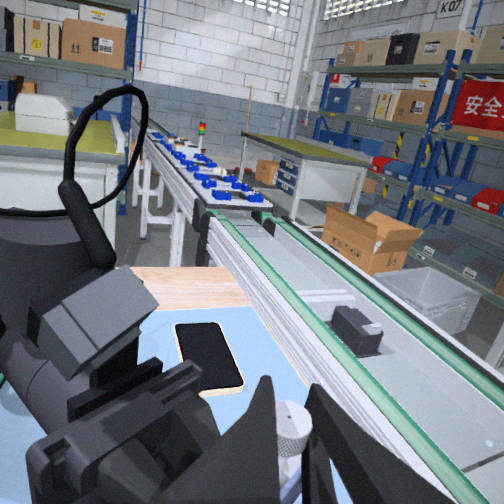

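Call:
execute_actions:
  actions:
    - {"rows": [[-0.359,2.207,1.116,1.084,0.537,0,-0.665, 0.460,1.8385,1.204,0.808,-0.885,0,-0.735],[-0.359,2.207,1.116,1.084,0.537,0,-0.665, 0.460,1.836,1.207,0.818,-0.885,0,-0.735],[-0.359,2.207,1.116,1.084,0.537,0,-0.665, 0.460,1.8335,1.210,0.828,-0.885,0,-0.735],[-0.359,2.207,1.116,1.084,0.537,0,-0.665, 0.460,1.831,1.213,0.838,-0.885,0,-0.735],[-0.359,2.207,1.116,1.084,0.537,0,-0.665, 0.460,1.8285,1.216,0.848,-0.885,0,-0.735],[-0.359,2.207,1.116,1.084,0.537,0,-0.665, 0.460,1.826,1.219,0.858,-0.885,0,-0.735],[-0.359,2.207,1.116,1.084,0.537,0,-0.665, 0.460,1.8235,1.222,0.868,-0.885,0,-0.735],[-0.359,2.207,1.116,1.084,0.537,0,-0.665, 0.460,1.821,1.225,0.878,-0.885,0,-0.735]], "steps": 13}

Scene clock: 56.20 s of 4200.00 s.
left_arm: end_effector_position=(+0.4934, +0.0177, +0.1420) grip_measured=-0.636 end_effector_quat_wxyz=(+0.611, +0.358, +0.609, -0.356) | right_arm: end_effector_position=(+0.5042, +0.0335, +0.2377) grip_measured=-0.701 end_effector_quat_wxyz=(+0.590, -0.380, +0.603, +0.381)
Joint positions: left_arm=[-0.37   2.191  1.089  1.102  0.547  0.004  0.017] | right_arm=[ 0.457  1.905  1.141  0.741 -0.884 -0.007  0.014]
Joint velocities: left_arm=[ 0.007 -0.002  0.007 -0.066 -0.095 -0.007  0.   ] | right_arm=[-0.032  0.002 -0.002  0.051  0.051 -0.037  0.001]
Joint torques (N m, as the arm reports them, + toward a larger angle): left_arm=[  0.65 -11.39   6.58   1.5   -0.14  -0.07] | right_arm=[  0.23 -16.34  11.14   2.45  -0.04   0.07]
Steps of this call (steps 1 to 3: the last 3 steps of your previous action; steps 4 to 15: the robot went on to your last target; steps 16 to 17: nothing new was sent; steps 18 to 27: the first 10 steps of this action). Readings (joint positions):
18: left_arm=[-0.370 2.191 1.089 1.102 0.547 0.004] | right_arm=[0.457 1.905 1.141 0.734 -0.883 -0.007]
19: left_arm=[-0.370 2.191 1.089 1.102 0.547 0.004] | right_arm=[0.457 1.905 1.141 0.734 -0.883 -0.007]
21: left_arm=[-0.370 2.191 1.089 1.102 0.547 0.004] | right_arm=[0.457 1.905 1.141 0.735 -0.883 -0.007]
25: left_arm=[-0.370 2.191 1.089 1.102 0.547 0.004] | right_arm=[0.457 1.905 1.141 0.739 -0.884 -0.007]
27: the state above

Call:
execute_actions:
  actions:
    - {"steps": 6}
  pictures: true

Scene clock: 56.40 s of 4200.00 s.
left_arm: end_effector_position=(+0.4934, +0.0177, +0.1420) grip_measured=-0.636 end_effector_quat_wxyz=(+0.611, +0.358, +0.609, -0.356) | right_arm: end_effector_position=(+0.5042, +0.0335, +0.2380) grip_measured=-0.701 end_effector_quat_wxyz=(+0.590, -0.380, +0.602, +0.380)
Joint positions: left_arm=[-0.37   2.191  1.089  1.102  0.547  0.004  0.017] | right_arm=[ 0.457  1.905  1.141  0.742 -0.884 -0.007  0.014]
Joint velocities: left_arm=[ 0.007 -0.007  0.002  0.022  0.007 -0.037 -0.   ] | right_arm=[-0.007 -0.007  0.007  0.081 -0.066 -0.066 -0.   ]
Joint torques (N m, as the arm reports them, + toward a larger angle): left_arm=[  0.56 -11.32   6.57   1.51  -0.1   -0.03] | right_arm=[  0.24 -16.38  11.13   2.49  -0.03   0.06]
Kept back: nothing.
Steps of this call (steps 1 to 3: the last 3 steps of your previous action; steps 4 to 6: the robot went on to your last target). Readings (joint positions):
1: left_arm=[-0.370 2.191 1.089 1.102 0.547 0.004] | right_arm=[0.457 1.905 1.141 0.741 -0.884 -0.007]
2: left_arm=[-0.370 2.191 1.089 1.102 0.547 0.004] | right_arm=[0.457 1.905 1.141 0.742 -0.884 -0.007]
4: left_arm=[-0.370 2.191 1.089 1.102 0.547 0.004] | right_arm=[0.457 1.905 1.141 0.742 -0.884 -0.007]
6: the state above

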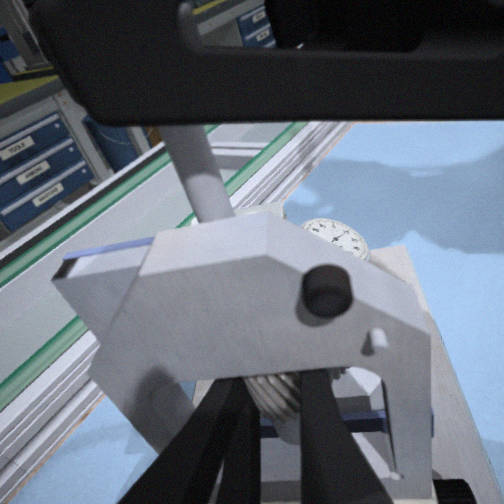

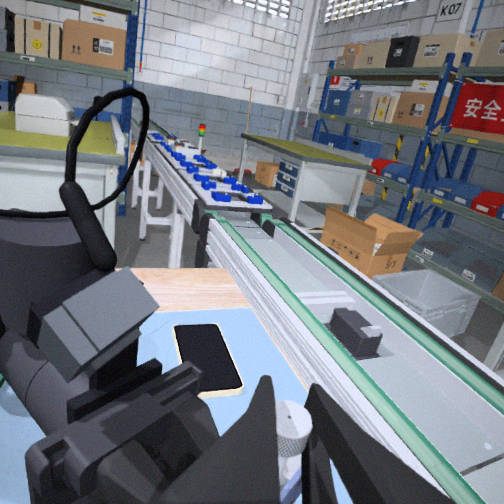

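Call:
zoom_image:
  camera: "cam_right_wrist"
  region: [240, 360, 360, 504]

Region (240, 360, 360, 504) of cam_right_wrist's 504x504 image, scaled by 3.500, with more detail than that image has.

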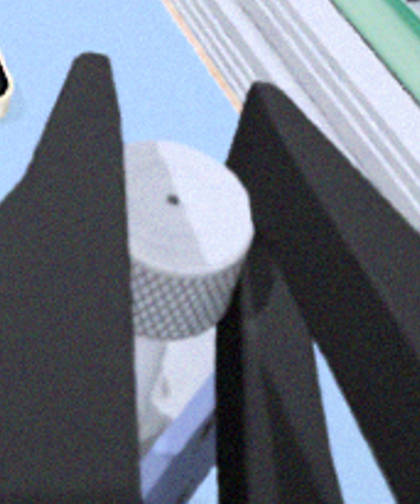

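Call:
execute_actions:
  actions:
    - {"rows": [[-0.359,2.212,1.116,1.07,0.537,0,-0.665, 0.460,1.83,1.218,0.862,-0.885,0,-0.735],[-0.359,2.217,1.116,1.056,0.537,0,-0.665, 0.460,1.84,1.21,0.846,-0.885,0,-0.735],[-0.359,2.222,1.116,1.042,0.537,0,-0.665, 0.460,1.85,1.202,0.83,-0.885,0,-0.735],[-0.359,2.227,1.116,1.028,0.537,0,-0.665, 0.460,1.86,1.194,0.814,-0.885,0,-0.735],[-0.359,2.232,1.116,1.014,0.537,0,-0.665, 0.460,1.87,1.186,0.798,-0.885,0,-0.735],[-0.359,2.237,1.116,1.0,0.537,0,-0.665, 0.460,1.88,1.178,0.782,-0.885,0,-0.735],[-0.359,2.242,1.116,0.99,0.537,0,-0.665, 0.460,1.888,1.17,0.766,-0.885,0,-0.735],[-0.359,2.242,1.116,0.985,0.537,0,-0.665, 0.460,1.892,1.165,0.755,-0.885,0,-0.735]], "steps": 14}
  pictures: true

Scene clock: 58.13 s of 4200.00 s.
left_arm: end_effector_position=(+0.4937, +0.0173, +0.1400) grip_measured=-0.637 end_effector_quat_wxyz=(+0.607, +0.361, +0.610, -0.359) | right_arm: end_effector_position=(+0.5042, +0.0335, +0.2362) grip_measured=-0.701 end_effector_quat_wxyz=(+0.587, -0.379, +0.605, +0.382)
Joint positions: left_arm=[-0.366  2.197  1.096  1.095  0.561  0.004  0.017] | right_arm=[ 0.457  1.905  1.141  0.732 -0.884 -0.007  0.014]
Joint velocities: left_arm=[ 0.002 -0.017  0.002 -0.066  0.051 -0.007 -0.001] | right_arm=[-0.022 -0.022 -0.007 -0.022 -0.066 -0.022  0.001]
Joint torques (N m, as the arm reports them, + toward a larger angle): left_arm=[ 0.57 -8.43  6.48  0.58 -0.35  0.  ] | right_arm=[  0.28 -11.63   7.97   1.65  -0.04   0.06]
Steps of this call (steps 1 to 15: the robot went on to your last target; steps 16 to 41: nothing new was sent; steps 42 to 52: the first 11 steps of this action). Readings (joint positions):
42: left_arm=[-0.370 2.191 1.089 1.102 0.547 0.004] | right_arm=[0.457 1.905 1.141 0.743 -0.884 -0.007]
43: left_arm=[-0.370 2.191 1.089 1.101 0.547 0.004] | right_arm=[0.457 1.905 1.141 0.743 -0.884 -0.007]
45: left_arm=[-0.370 2.191 1.089 1.099 0.547 0.004] | right_arm=[0.457 1.905 1.141 0.742 -0.884 -0.007]
49: left_arm=[-0.368 2.195 1.094 1.095 0.555 0.004] | right_arm=[0.457 1.905 1.141 0.734 -0.884 -0.007]
52: the state above

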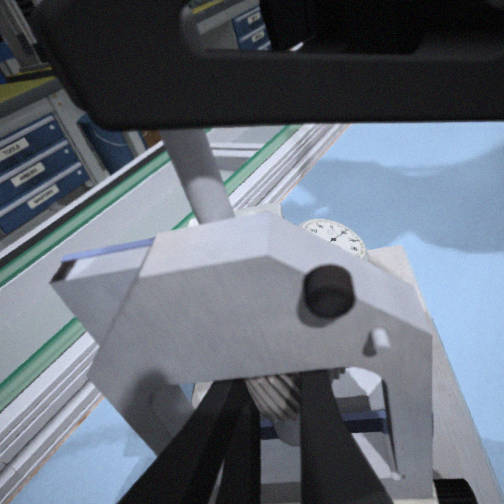

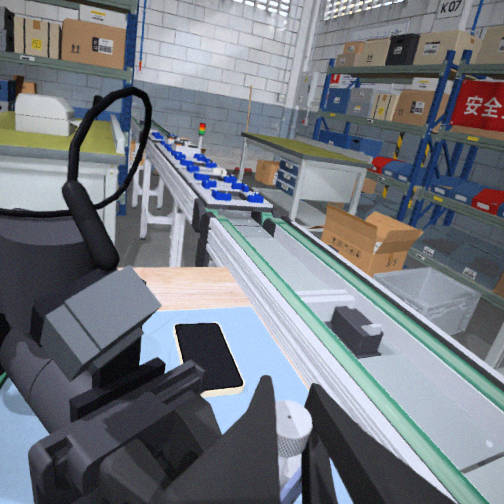

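Call:
execute_actions:
  actions:
    - {"rows": [[-0.361,2.232,1.116,1.0,0.539,0,-0.665, 0.460,1.886,1.17,0.765,-0.885,0,-0.735],[-0.363,2.222,1.116,1.02,0.541,0,-0.665, 0.460,1.88,1.175,0.775,-0.885,0,-0.735],[-0.365,2.212,1.116,1.04,0.543,0,-0.665, 0.460,1.874,1.18,0.785,-0.885,0,-0.735],[-0.366,2.202,1.116,1.06,0.545,0,-0.665, 0.460,1.868,1.185,0.795,-0.885,0,-0.735],[-0.366,2.192,1.116,1.08,0.547,0,-0.665, 0.460,1.862,1.19,0.805,-0.885,0,-0.735],[-0.366,2.184,1.116,1.10,0.549,0,-0.665, 0.460,1.856,1.195,0.815,-0.885,0,-0.735],[-0.366,2.177,1.116,1.115,0.55,0,-0.665, 0.460,1.85,1.198,0.825,-0.885,0,-0.735],[-0.366,2.171,1.116,1.13,0.55,0,-0.665, 0.460,1.846,1.20,0.835,-0.885,0,-0.735],[-0.366,2.166,1.116,1.145,0.55,0,-0.665, 0.460,1.843,1.202,0.845,-0.885,0,-0.735],[-0.366,2.161,1.116,1.16,0.55,0,-0.665, 0.460,1.84,1.204,0.855,-0.885,0,-0.735]], "steps": 14}

Scene clock: 61.07 s of 4200.00 s.
left_arm: end_effector_position=(+0.4936, +0.0173, +0.1434) grip_measured=-0.637 end_effector_quat_wxyz=(+0.612, +0.362, +0.604, -0.360) | right_arm: end_effector_position=(+0.5042, +0.0335, +0.2378) grip_measured=-0.701 end_effector_quat_wxyz=(+0.590, -0.380, +0.602, +0.381)
Joint positions: left_arm=[-0.366  2.197  1.096  1.11   0.564  0.004  0.017] | right_arm=[ 0.457  1.905  1.141  0.741 -0.884 -0.007  0.014]
Joint velocities: left_arm=[-0.022 -0.007 -0.012 -0.022  0.037 -0.095  0.001] | right_arm=[-0.012  0.017 -0.017 -0.007  0.037 -0.007  0.001]
Joint torques (N m, as the arm reports them, + toward a larger angle): left_arm=[  0.05 -16.61   5.95   2.08  -0.1   -0.03] | right_arm=[  0.34 -15.91  10.64   2.42  -0.05   0.07]
Steps of this call (steps 1 to 3: the last 3 steps of your previous action; steps 4 to 15: the robot went on to your last target; steps 16 to 77: nothing new was sent; steps 78 to 88: the first 11 steps of this action). Readings (joint positions):
78: left_arm=[-0.366 2.197 1.096 1.095 0.563 0.004] | right_arm=[0.457 1.905 1.141 0.732 -0.884 -0.007]
79: left_arm=[-0.366 2.197 1.096 1.096 0.563 0.004] | right_arm=[0.457 1.905 1.141 0.732 -0.884 -0.007]
81: left_arm=[-0.366 2.197 1.096 1.099 0.564 0.004] | right_arm=[0.457 1.905 1.141 0.733 -0.884 -0.007]
85: left_arm=[-0.366 2.197 1.096 1.105 0.564 0.004] | right_arm=[0.457 1.905 1.141 0.736 -0.884 -0.007]
88: the state above

Call:
execute_actions:
  actions:
    - {"rows": [[-0.366,2.158,1.118,1.17,0.55,0,-0.665, 0.460,1.84,1.204,0.855,-0.885,0,-0.735],[-0.366,2.155,1.12,1.18,0.55,0,-0.665, 0.460,1.84,1.204,0.855,-0.885,0,-0.735],[-0.366,2.152,1.122,1.19,0.55,0,-0.665, 0.460,1.84,1.204,0.855,-0.885,0,-0.735],[-0.366,2.149,1.124,1.20,0.55,0,-0.665, 0.460,1.84,1.204,0.855,-0.885,0,-0.735],[-0.366,2.147,1.126,1.21,0.55,0,-0.665, 0.460,1.84,1.204,0.855,-0.885,0,-0.735],[-0.366,2.145,1.128,1.22,0.55,0,-0.665, 0.460,1.84,1.204,0.855,-0.885,0,-0.735],[-0.366,2.143,1.13,1.23,0.55,0,-0.665, 0.460,1.84,1.204,0.855,-0.885,0,-0.735]], "steps": 12}

Scene clock: 61.53 s of 4200.00 s.
left_arm: end_effector_position=(+0.4935, +0.0174, +0.1487) grip_measured=-0.637 end_effector_quat_wxyz=(+0.621, +0.362, +0.595, -0.359) | right_arm: end_effector_position=(+0.5041, +0.0336, +0.2412) grip_measured=-0.701 end_effector_quat_wxyz=(+0.596, -0.382, +0.596, +0.379)
Joint positions: left_arm=[-0.366  2.197  1.096  1.134  0.564  0.004  0.017] | right_arm=[ 0.457  1.905  1.141  0.76  -0.885 -0.006  0.014]
Joint velocities: left_arm=[-0.012  0.002 -0.007  0.066 -0.051  0.095  0.001] | right_arm=[-0.007 -0.012 -0.012  0.037 -0.007  0.095  0.001]
Joint torques (N m, as the arm reports them, + toward a larger angle): left_arm=[  0.2  -18.31   7.26   2.55  -0.19  -0.03] | right_arm=[  0.3  -15.98  10.7    2.24  -0.02   0.04]
Steps of this call (steps 1 to 3: the last 3 steps of your previous action; steps 4 to 5: the robot went on to your last target; steps 6 to 14: the first 9 steps of this action). Readings (joint positions):
6: left_arm=[-0.366 2.197 1.096 1.115 0.564 0.004] | right_arm=[0.457 1.905 1.141 0.746 -0.884 -0.007]
7: left_arm=[-0.366 2.197 1.096 1.117 0.564 0.004] | right_arm=[0.457 1.905 1.141 0.746 -0.884 -0.007]
9: left_arm=[-0.366 2.197 1.096 1.122 0.564 0.004] | right_arm=[0.457 1.905 1.141 0.749 -0.884 -0.007]
13: left_arm=[-0.366 2.197 1.096 1.133 0.564 0.004] | right_arm=[0.457 1.905 1.141 0.758 -0.884 -0.006]
14: the state above

Call:
execute_actions:
  actions:
    - {"steps": 5}
  pictures: true

Scene clock: 62.10 s of 4200.00 s.
left_arm: end_effector_position=(+0.4935, +0.0174, +0.1493) grip_measured=-0.637 end_effector_quat_wxyz=(+0.622, +0.362, +0.594, -0.359) | right_arm: end_effector_position=(+0.5041, +0.0336, +0.2419) grip_measured=-0.701 end_effector_quat_wxyz=(+0.597, -0.381, +0.595, +0.379)
Joint positions: left_arm=[-0.366  2.197  1.096  1.137  0.564  0.004  0.017] | right_arm=[ 0.457  1.905  1.141  0.764 -0.885 -0.003  0.014]
Joint velocities: left_arm=[-0.017 -0.002 -0.017  0.022 -0.007 -0.095 -0.001] | right_arm=[ 0.007 -0.027  0.002  0.037  0.007 -0.022 -0.   ]
Joint torques (N m, as the arm reports them, + toward a larger angle): left_arm=[ -0.06 -18.49   7.05   2.62  -0.2   -0.05] | right_arm=[  0.29 -15.95  10.66   2.28  -0.01   0.04]
Kept back: nothing.
Steps of this call (steps 1 to 3: the last 3 steps of your previous action; steps 4 to 15: the robot went on to your last target; steps 16 to 17: nothing new was sent). Readings (joint positions):
1: left_arm=[-0.366 2.197 1.096 1.135 0.564 0.004] | right_arm=[0.457 1.905 1.141 0.761 -0.885 -0.005]
2: left_arm=[-0.366 2.197 1.096 1.136 0.564 0.004] | right_arm=[0.457 1.905 1.141 0.762 -0.885 -0.005]
4: left_arm=[-0.366 2.197 1.096 1.136 0.564 0.004] | right_arm=[0.457 1.905 1.141 0.762 -0.885 -0.004]
8: left_arm=[-0.366 2.197 1.096 1.137 0.564 0.004] | right_arm=[0.457 1.905 1.141 0.763 -0.885 -0.003]
17: the state above
All arms were judged still, so your last target was given up. Only a new action makes them travel on or press farther. Fingers that are still opening or closing keep moving.

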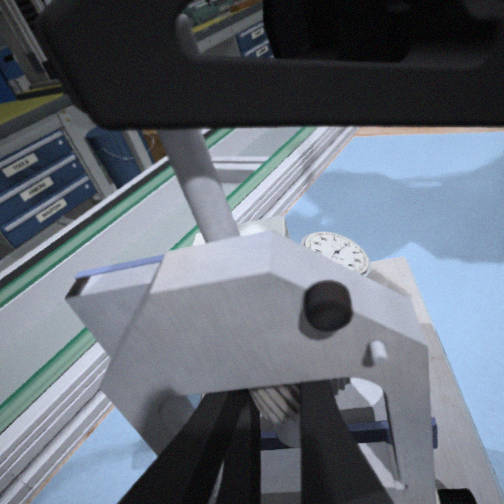

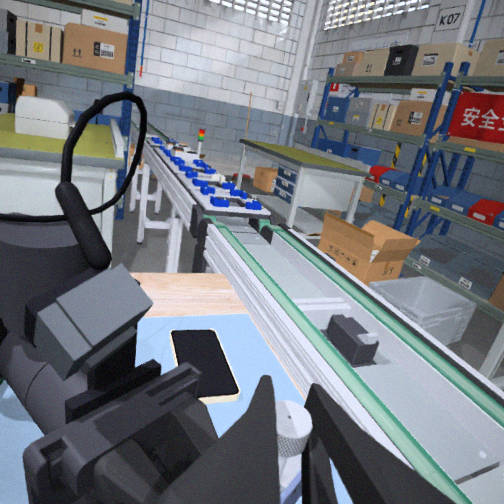

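Call:
execute_actions:
  actions:
    - {"rows": [[-0.366,2.148,1.128,1.217,0.552,0,-0.665, 0.460,1.845,1.20,0.845,-0.885,0,-0.735],[-0.366,2.153,1.126,1.204,0.554,0,-0.665, 0.460,1.85,1.196,0.835,-0.885,0,-0.735],[-0.366,2.158,1.124,1.191,0.556,0,-0.665, 0.460,1.856,1.192,0.825,-0.885,0,-0.735],[-0.366,2.163,1.122,1.178,0.558,0,-0.665, 0.460,1.862,1.188,0.815,-0.885,0,-0.735],[-0.366,2.168,1.12,1.165,0.56,0,-0.665, 0.460,1.868,1.184,0.805,-0.885,0,-0.735],[-0.366,2.173,1.118,1.152,0.56,0,-0.665, 0.460,1.874,1.18,0.795,-0.885,0,-0.735],[-0.366,2.178,1.116,1.139,0.56,0,-0.665, 0.460,1.88,1.176,0.785,-0.885,0,-0.735],[-0.366,2.183,1.114,1.126,0.56,0,-0.665, 0.460,1.886,1.172,0.775,-0.885,0,-0.735],[-0.366,2.188,1.112,1.113,0.56,0,-0.665, 0.460,1.892,1.168,0.765,-0.885,0,-0.735],[-0.366,2.193,1.11,1.10,0.56,0,-0.665, 0.460,1.897,1.165,0.755,-0.885,0,-0.735],[-0.366,2.195,1.11,1.095,0.56,0,-0.665, 0.460,1.90,1.165,0.745,-0.885,0,-0.735],[-0.366,2.195,1.11,1.095,0.56,0,-0.665, 0.460,1.90,1.165,0.74,-0.885,0,-0.735],[-0.366,2.195,1.11,1.095,0.56,0,-0.665, 0.460,1.90,1.165,0.74,-0.885,0,-0.70],[-0.366,2.195,1.11,1.095,0.56,0,-0.665, 0.460,1.90,1.165,0.74,-0.885,0,-0.60],[-0.366,2.195,1.11,1.095,0.56,0,-0.665, 0.460,1.90,1.165,0.74,-0.885,0,-0.45]], "steps": 15}

Scene clock: 65.47 s of 4200.00 s.
left_arm: end_effector_position=(+0.4932, +0.0172, +0.1426) grip_measured=-0.637 end_effector_quat_wxyz=(+0.610, +0.363, +0.605, -0.360) | right_arm: end_effector_position=(+0.5042, +0.0338, +0.2354) grip_measured=-0.701 end_effector_quat_wxyz=(+0.586, -0.379, +0.605, +0.383)
Joint positions: left_arm=[-0.365  2.197  1.096  1.107  0.567  0.004  0.017] | right_arm=[ 0.457  1.908  1.141  0.736 -0.886 -0.004  0.014]
Joint velocities: left_arm=[-0.012 -0.007 -0.002 -0.066 -0.051 -0.007 -0.   ] | right_arm=[-0.022 -0.022 -0.022  0.037 -0.022 -0.081  0.   ]
Joint torques (N m, as the arm reports them, + toward a larger angle): left_arm=[ -0.38 -13.12   5.84   1.6   -0.14  -0.04] | right_arm=[  0.26 -11.25   7.97   1.5    0.02   0.07]
Steps of this call (steps 1 to 89: nothing new was sent; steps 90 to 101: the first 12 steps of this action). Readings (joint positions):
90: left_arm=[-0.366 2.197 1.096 1.137 0.564 0.004] | right_arm=[0.457 1.905 1.141 0.764 -0.885 -0.003]
91: left_arm=[-0.366 2.197 1.096 1.137 0.564 0.004] | right_arm=[0.457 1.905 1.141 0.764 -0.885 -0.003]
93: left_arm=[-0.366 2.197 1.096 1.135 0.564 0.004] | right_arm=[0.457 1.905 1.141 0.763 -0.885 -0.003]
97: left_arm=[-0.366 2.197 1.096 1.126 0.565 0.004] | right_arm=[0.457 1.905 1.141 0.753 -0.885 -0.003]
101: the state above

Call:
execute_actions:
  actions:
    - {"rows": [[-0.366,2.195,1.11,1.095,0.56,0,-0.665, 0.458,1.904,1.168,0.74,-0.889,0,-0.25],[-0.366,2.195,1.11,1.095,0.56,0,-0.665, 0.455,1.908,1.171,0.741,-0.894,0,-0.05],[-0.366,2.195,1.11,1.095,0.56,0,-0.665, 0.452,1.912,1.173,0.742,-0.898,0,0.10],[-0.366,2.195,1.11,1.095,0.56,0,-0.665, 0.448,1.919,1.181,0.7435,-0.916,0,0.19],[-0.366,2.195,1.11,1.095,0.56,0,-0.665, 0.444,1.926,1.189,0.745,-0.934,0,0.19],[-0.366,2.195,1.11,1.095,0.56,0,-0.665, 0.440,1.933,1.1975,0.7465,-0.9515,0,0.19],[-0.366,2.195,1.11,1.095,0.56,0,-0.665, 0.436,1.940,1.2057,0.748,-0.969,0,0.19],[-0.366,2.195,1.11,1.095,0.56,0,-0.665, 0.432,1.947,1.214,0.7495,-0.987,0,0.19],[-0.366,2.195,1.11,1.095,0.56,0,-0.665, 0.428,1.954,1.222,0.751,-1.005,0,0.19],[-0.366,2.195,1.11,1.095,0.56,0,-0.665, 0.424,1.961,1.230,0.7525,-1.023,0,0.19],[-0.366,2.195,1.11,1.095,0.56,0,-0.665, 0.420,1.968,1.238,0.754,-1.041,0,0.19],[-0.366,2.195,1.11,1.095,0.56,0,-0.665, 0.416,1.975,1.2465,0.7555,-1.0585,0,0.19],[-0.366,2.195,1.11,1.095,0.56,0,-0.665, 0.412,1.982,1.255,0.757,-1.076,0,0.19],[-0.366,2.195,1.11,1.095,0.56,0,-0.665, 0.408,1.989,1.263,0.7585,-1.094,0,0.19],[-0.366,2.195,1.11,1.095,0.56,0,-0.665, 0.404,1.996,1.271,0.760,-1.112,0,0.19]], "steps": 15}

Scene clock: 66.17 s of 4200.00 s.
left_arm: end_effector_position=(+0.4932, +0.0172, +0.1423) grip_measured=-0.637 end_effector_quat_wxyz=(+0.610, +0.363, +0.605, -0.360) | right_arm: end_effector_position=(+0.5070, +0.0336, +0.2358) grip_measured=+0.188 end_effector_quat_wxyz=(+0.576, -0.402, +0.585, +0.404)
Joint positions: left_arm=[-0.365  2.197  1.096  1.106  0.567  0.005  0.017] | right_arm=[ 0.435  1.957  1.201  0.739 -0.985 -0.005  0.056]
Joint velocities: left_arm=[ 0.002 -0.002 -0.007  0.037  0.007 -0.066  0.001] | right_arm=[-0.154  0.237  0.227 -0.007 -0.432 -0.037 -0.002]
Joint torques (N m, as the arm reports them, + toward a larger angle): left_arm=[ -0.03 -13.2    5.73   1.58  -0.1   -0.03] | right_arm=[ -0.83 -10.67   8.52   1.49  -0.1    0.06]
Steps of this call (steps 1 to 3: the last 3 steps of your previous action; steps 4 to 9: the robot went on to your last target; steps 10 to 21: the first 12 steps of this action). Readings (joint positions):
10: left_arm=[-0.365 2.197 1.096 1.106 0.567 0.005] | right_arm=[0.457 1.908 1.141 0.735 -0.886 -0.005]
11: left_arm=[-0.365 2.197 1.096 1.106 0.567 0.005] | right_arm=[0.457 1.908 1.141 0.735 -0.886 -0.005]
13: left_arm=[-0.365 2.197 1.096 1.106 0.567 0.005] | right_arm=[0.457 1.908 1.141 0.735 -0.889 -0.005]
17: left_arm=[-0.365 2.197 1.096 1.106 0.567 0.005] | right_arm=[0.452 1.928 1.167 0.736 -0.928 -0.005]
21: the state above

Call:
execute_actions:
  actions:
    - {"rows": [[-0.366,2.195,1.11,1.095,0.56,0,-0.665, 0.4023,2.0024,1.2809,0.752,-1.1253,0,0.19],[-0.366,2.195,1.11,1.095,0.56,0,-0.665, 0.4005,2.0088,1.2907,0.745,-1.1387,0,0.19],[-0.366,2.195,1.11,1.095,0.56,0,-0.665, 0.3988,2.0152,1.3006,0.739,-1.152,0,0.19],[-0.366,2.195,1.11,1.095,0.56,0,-0.665, 0.3971,2.0216,1.3105,0.735,-1.1653,0,0.19],[-0.366,2.195,1.11,1.095,0.56,0,-0.665, 0.3953,2.028,1.3203,0.731,-1.1787,0,0.19],[-0.366,2.195,1.11,1.095,0.56,0,-0.665, 0.3936,2.0344,1.3302,0.727,-1.192,0,0.19],[-0.366,2.195,1.11,1.095,0.56,0,-0.665, 0.3919,2.0408,1.3401,0.723,-1.2053,0,0.19],[-0.366,2.195,1.11,1.095,0.56,0,-0.665, 0.3901,2.0472,1.3499,0.719,-1.2187,0,0.19],[-0.366,2.195,1.11,1.095,0.56,0,-0.665, 0.3884,2.0536,1.3598,0.715,-1.232,0,0.19],[-0.366,2.195,1.11,1.095,0.56,0,-0.665, 0.3867,2.06,1.3697,0.711,-1.2453,0,0.19],[-0.366,2.195,1.11,1.095,0.56,0,-0.665, 0.3849,2.0664,1.3795,0.707,-1.2587,0,0.19],[-0.366,2.195,1.11,1.095,0.56,0,-0.665, 0.3832,2.0728,1.3894,0.703,-1.272,0,0.19],[-0.366,2.195,1.11,1.095,0.56,0,-0.665, 0.3815,2.0792,1.3993,0.699,-1.2853,0,0.19],[-0.366,2.195,1.11,1.095,0.56,0,-0.665, 0.3797,2.0856,1.4091,0.695,-1.2987,0,0.19],[-0.366,2.195,1.11,1.095,0.56,0,-0.665, 0.378,2.092,1.419,0.690,-1.312,0,0.19]], "steps": 15}
  pictures: true

Scene clock: 67.47 s of 4200.00 s.
left_arm: end_effector_position=(+0.4932, +0.0172, +0.1423) grip_measured=-0.637 end_effector_quat_wxyz=(+0.610, +0.363, +0.605, -0.360) | right_arm: end_effector_position=(+0.5062, +0.0323, +0.2389) grip_measured=+0.188 end_effector_quat_wxyz=(+0.547, -0.460, +0.534, +0.452)
Joint positions: left_arm=[-0.365  2.197  1.096  1.106  0.567  0.005  0.017] | right_arm=[ 0.396  2.057  1.341  0.733 -1.211 -0.005  0.056]
Joint velocities: left_arm=[-0.007 -0.007 -0.002 -0.066  0.007 -0.081  0.   ] | right_arm=[-0.037  0.203  0.3   -0.139 -0.374 -0.037 -0.001]
Joint torques (N m, as the arm reports them, + toward a larger angle): left_arm=[ -0.08 -13.2    5.76   1.57  -0.09  -0.05] | right_arm=[ -0.86 -11.6    8.44   1.13  -0.09   0.05]
Steps of this call (steps 1 to 3: the last 3 steps of your previous action; steps 4 to 27: the robot went on to your last target; steps 28 to 39: the first 12 steps of this action). Readings (joint positions):
28: left_arm=[-0.365 2.197 1.096 1.106 0.567 0.005] | right_arm=[0.410 1.995 1.238 0.747 -1.105 -0.005]
29: left_arm=[-0.365 2.197 1.096 1.106 0.567 0.005] | right_arm=[0.410 1.997 1.243 0.747 -1.110 -0.005]
31: left_arm=[-0.365 2.197 1.096 1.106 0.567 0.005] | right_arm=[0.410 2.006 1.261 0.747 -1.124 -0.005]
35: left_arm=[-0.365 2.197 1.096 1.106 0.567 0.005] | right_arm=[0.405 2.031 1.302 0.744 -1.164 -0.005]
39: the state above

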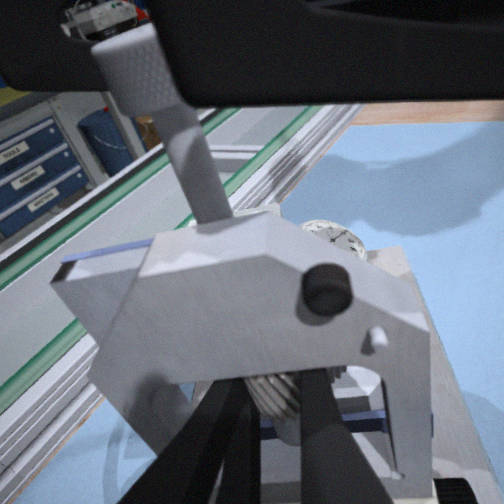

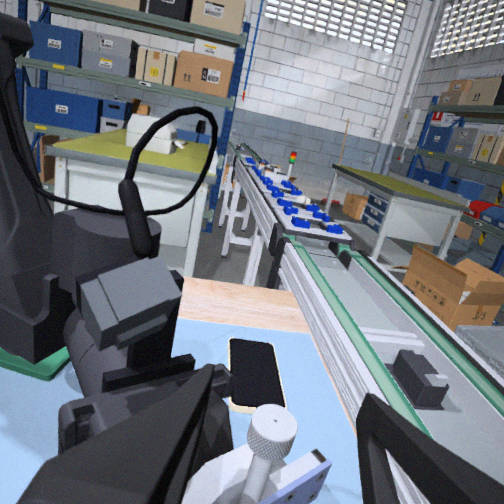

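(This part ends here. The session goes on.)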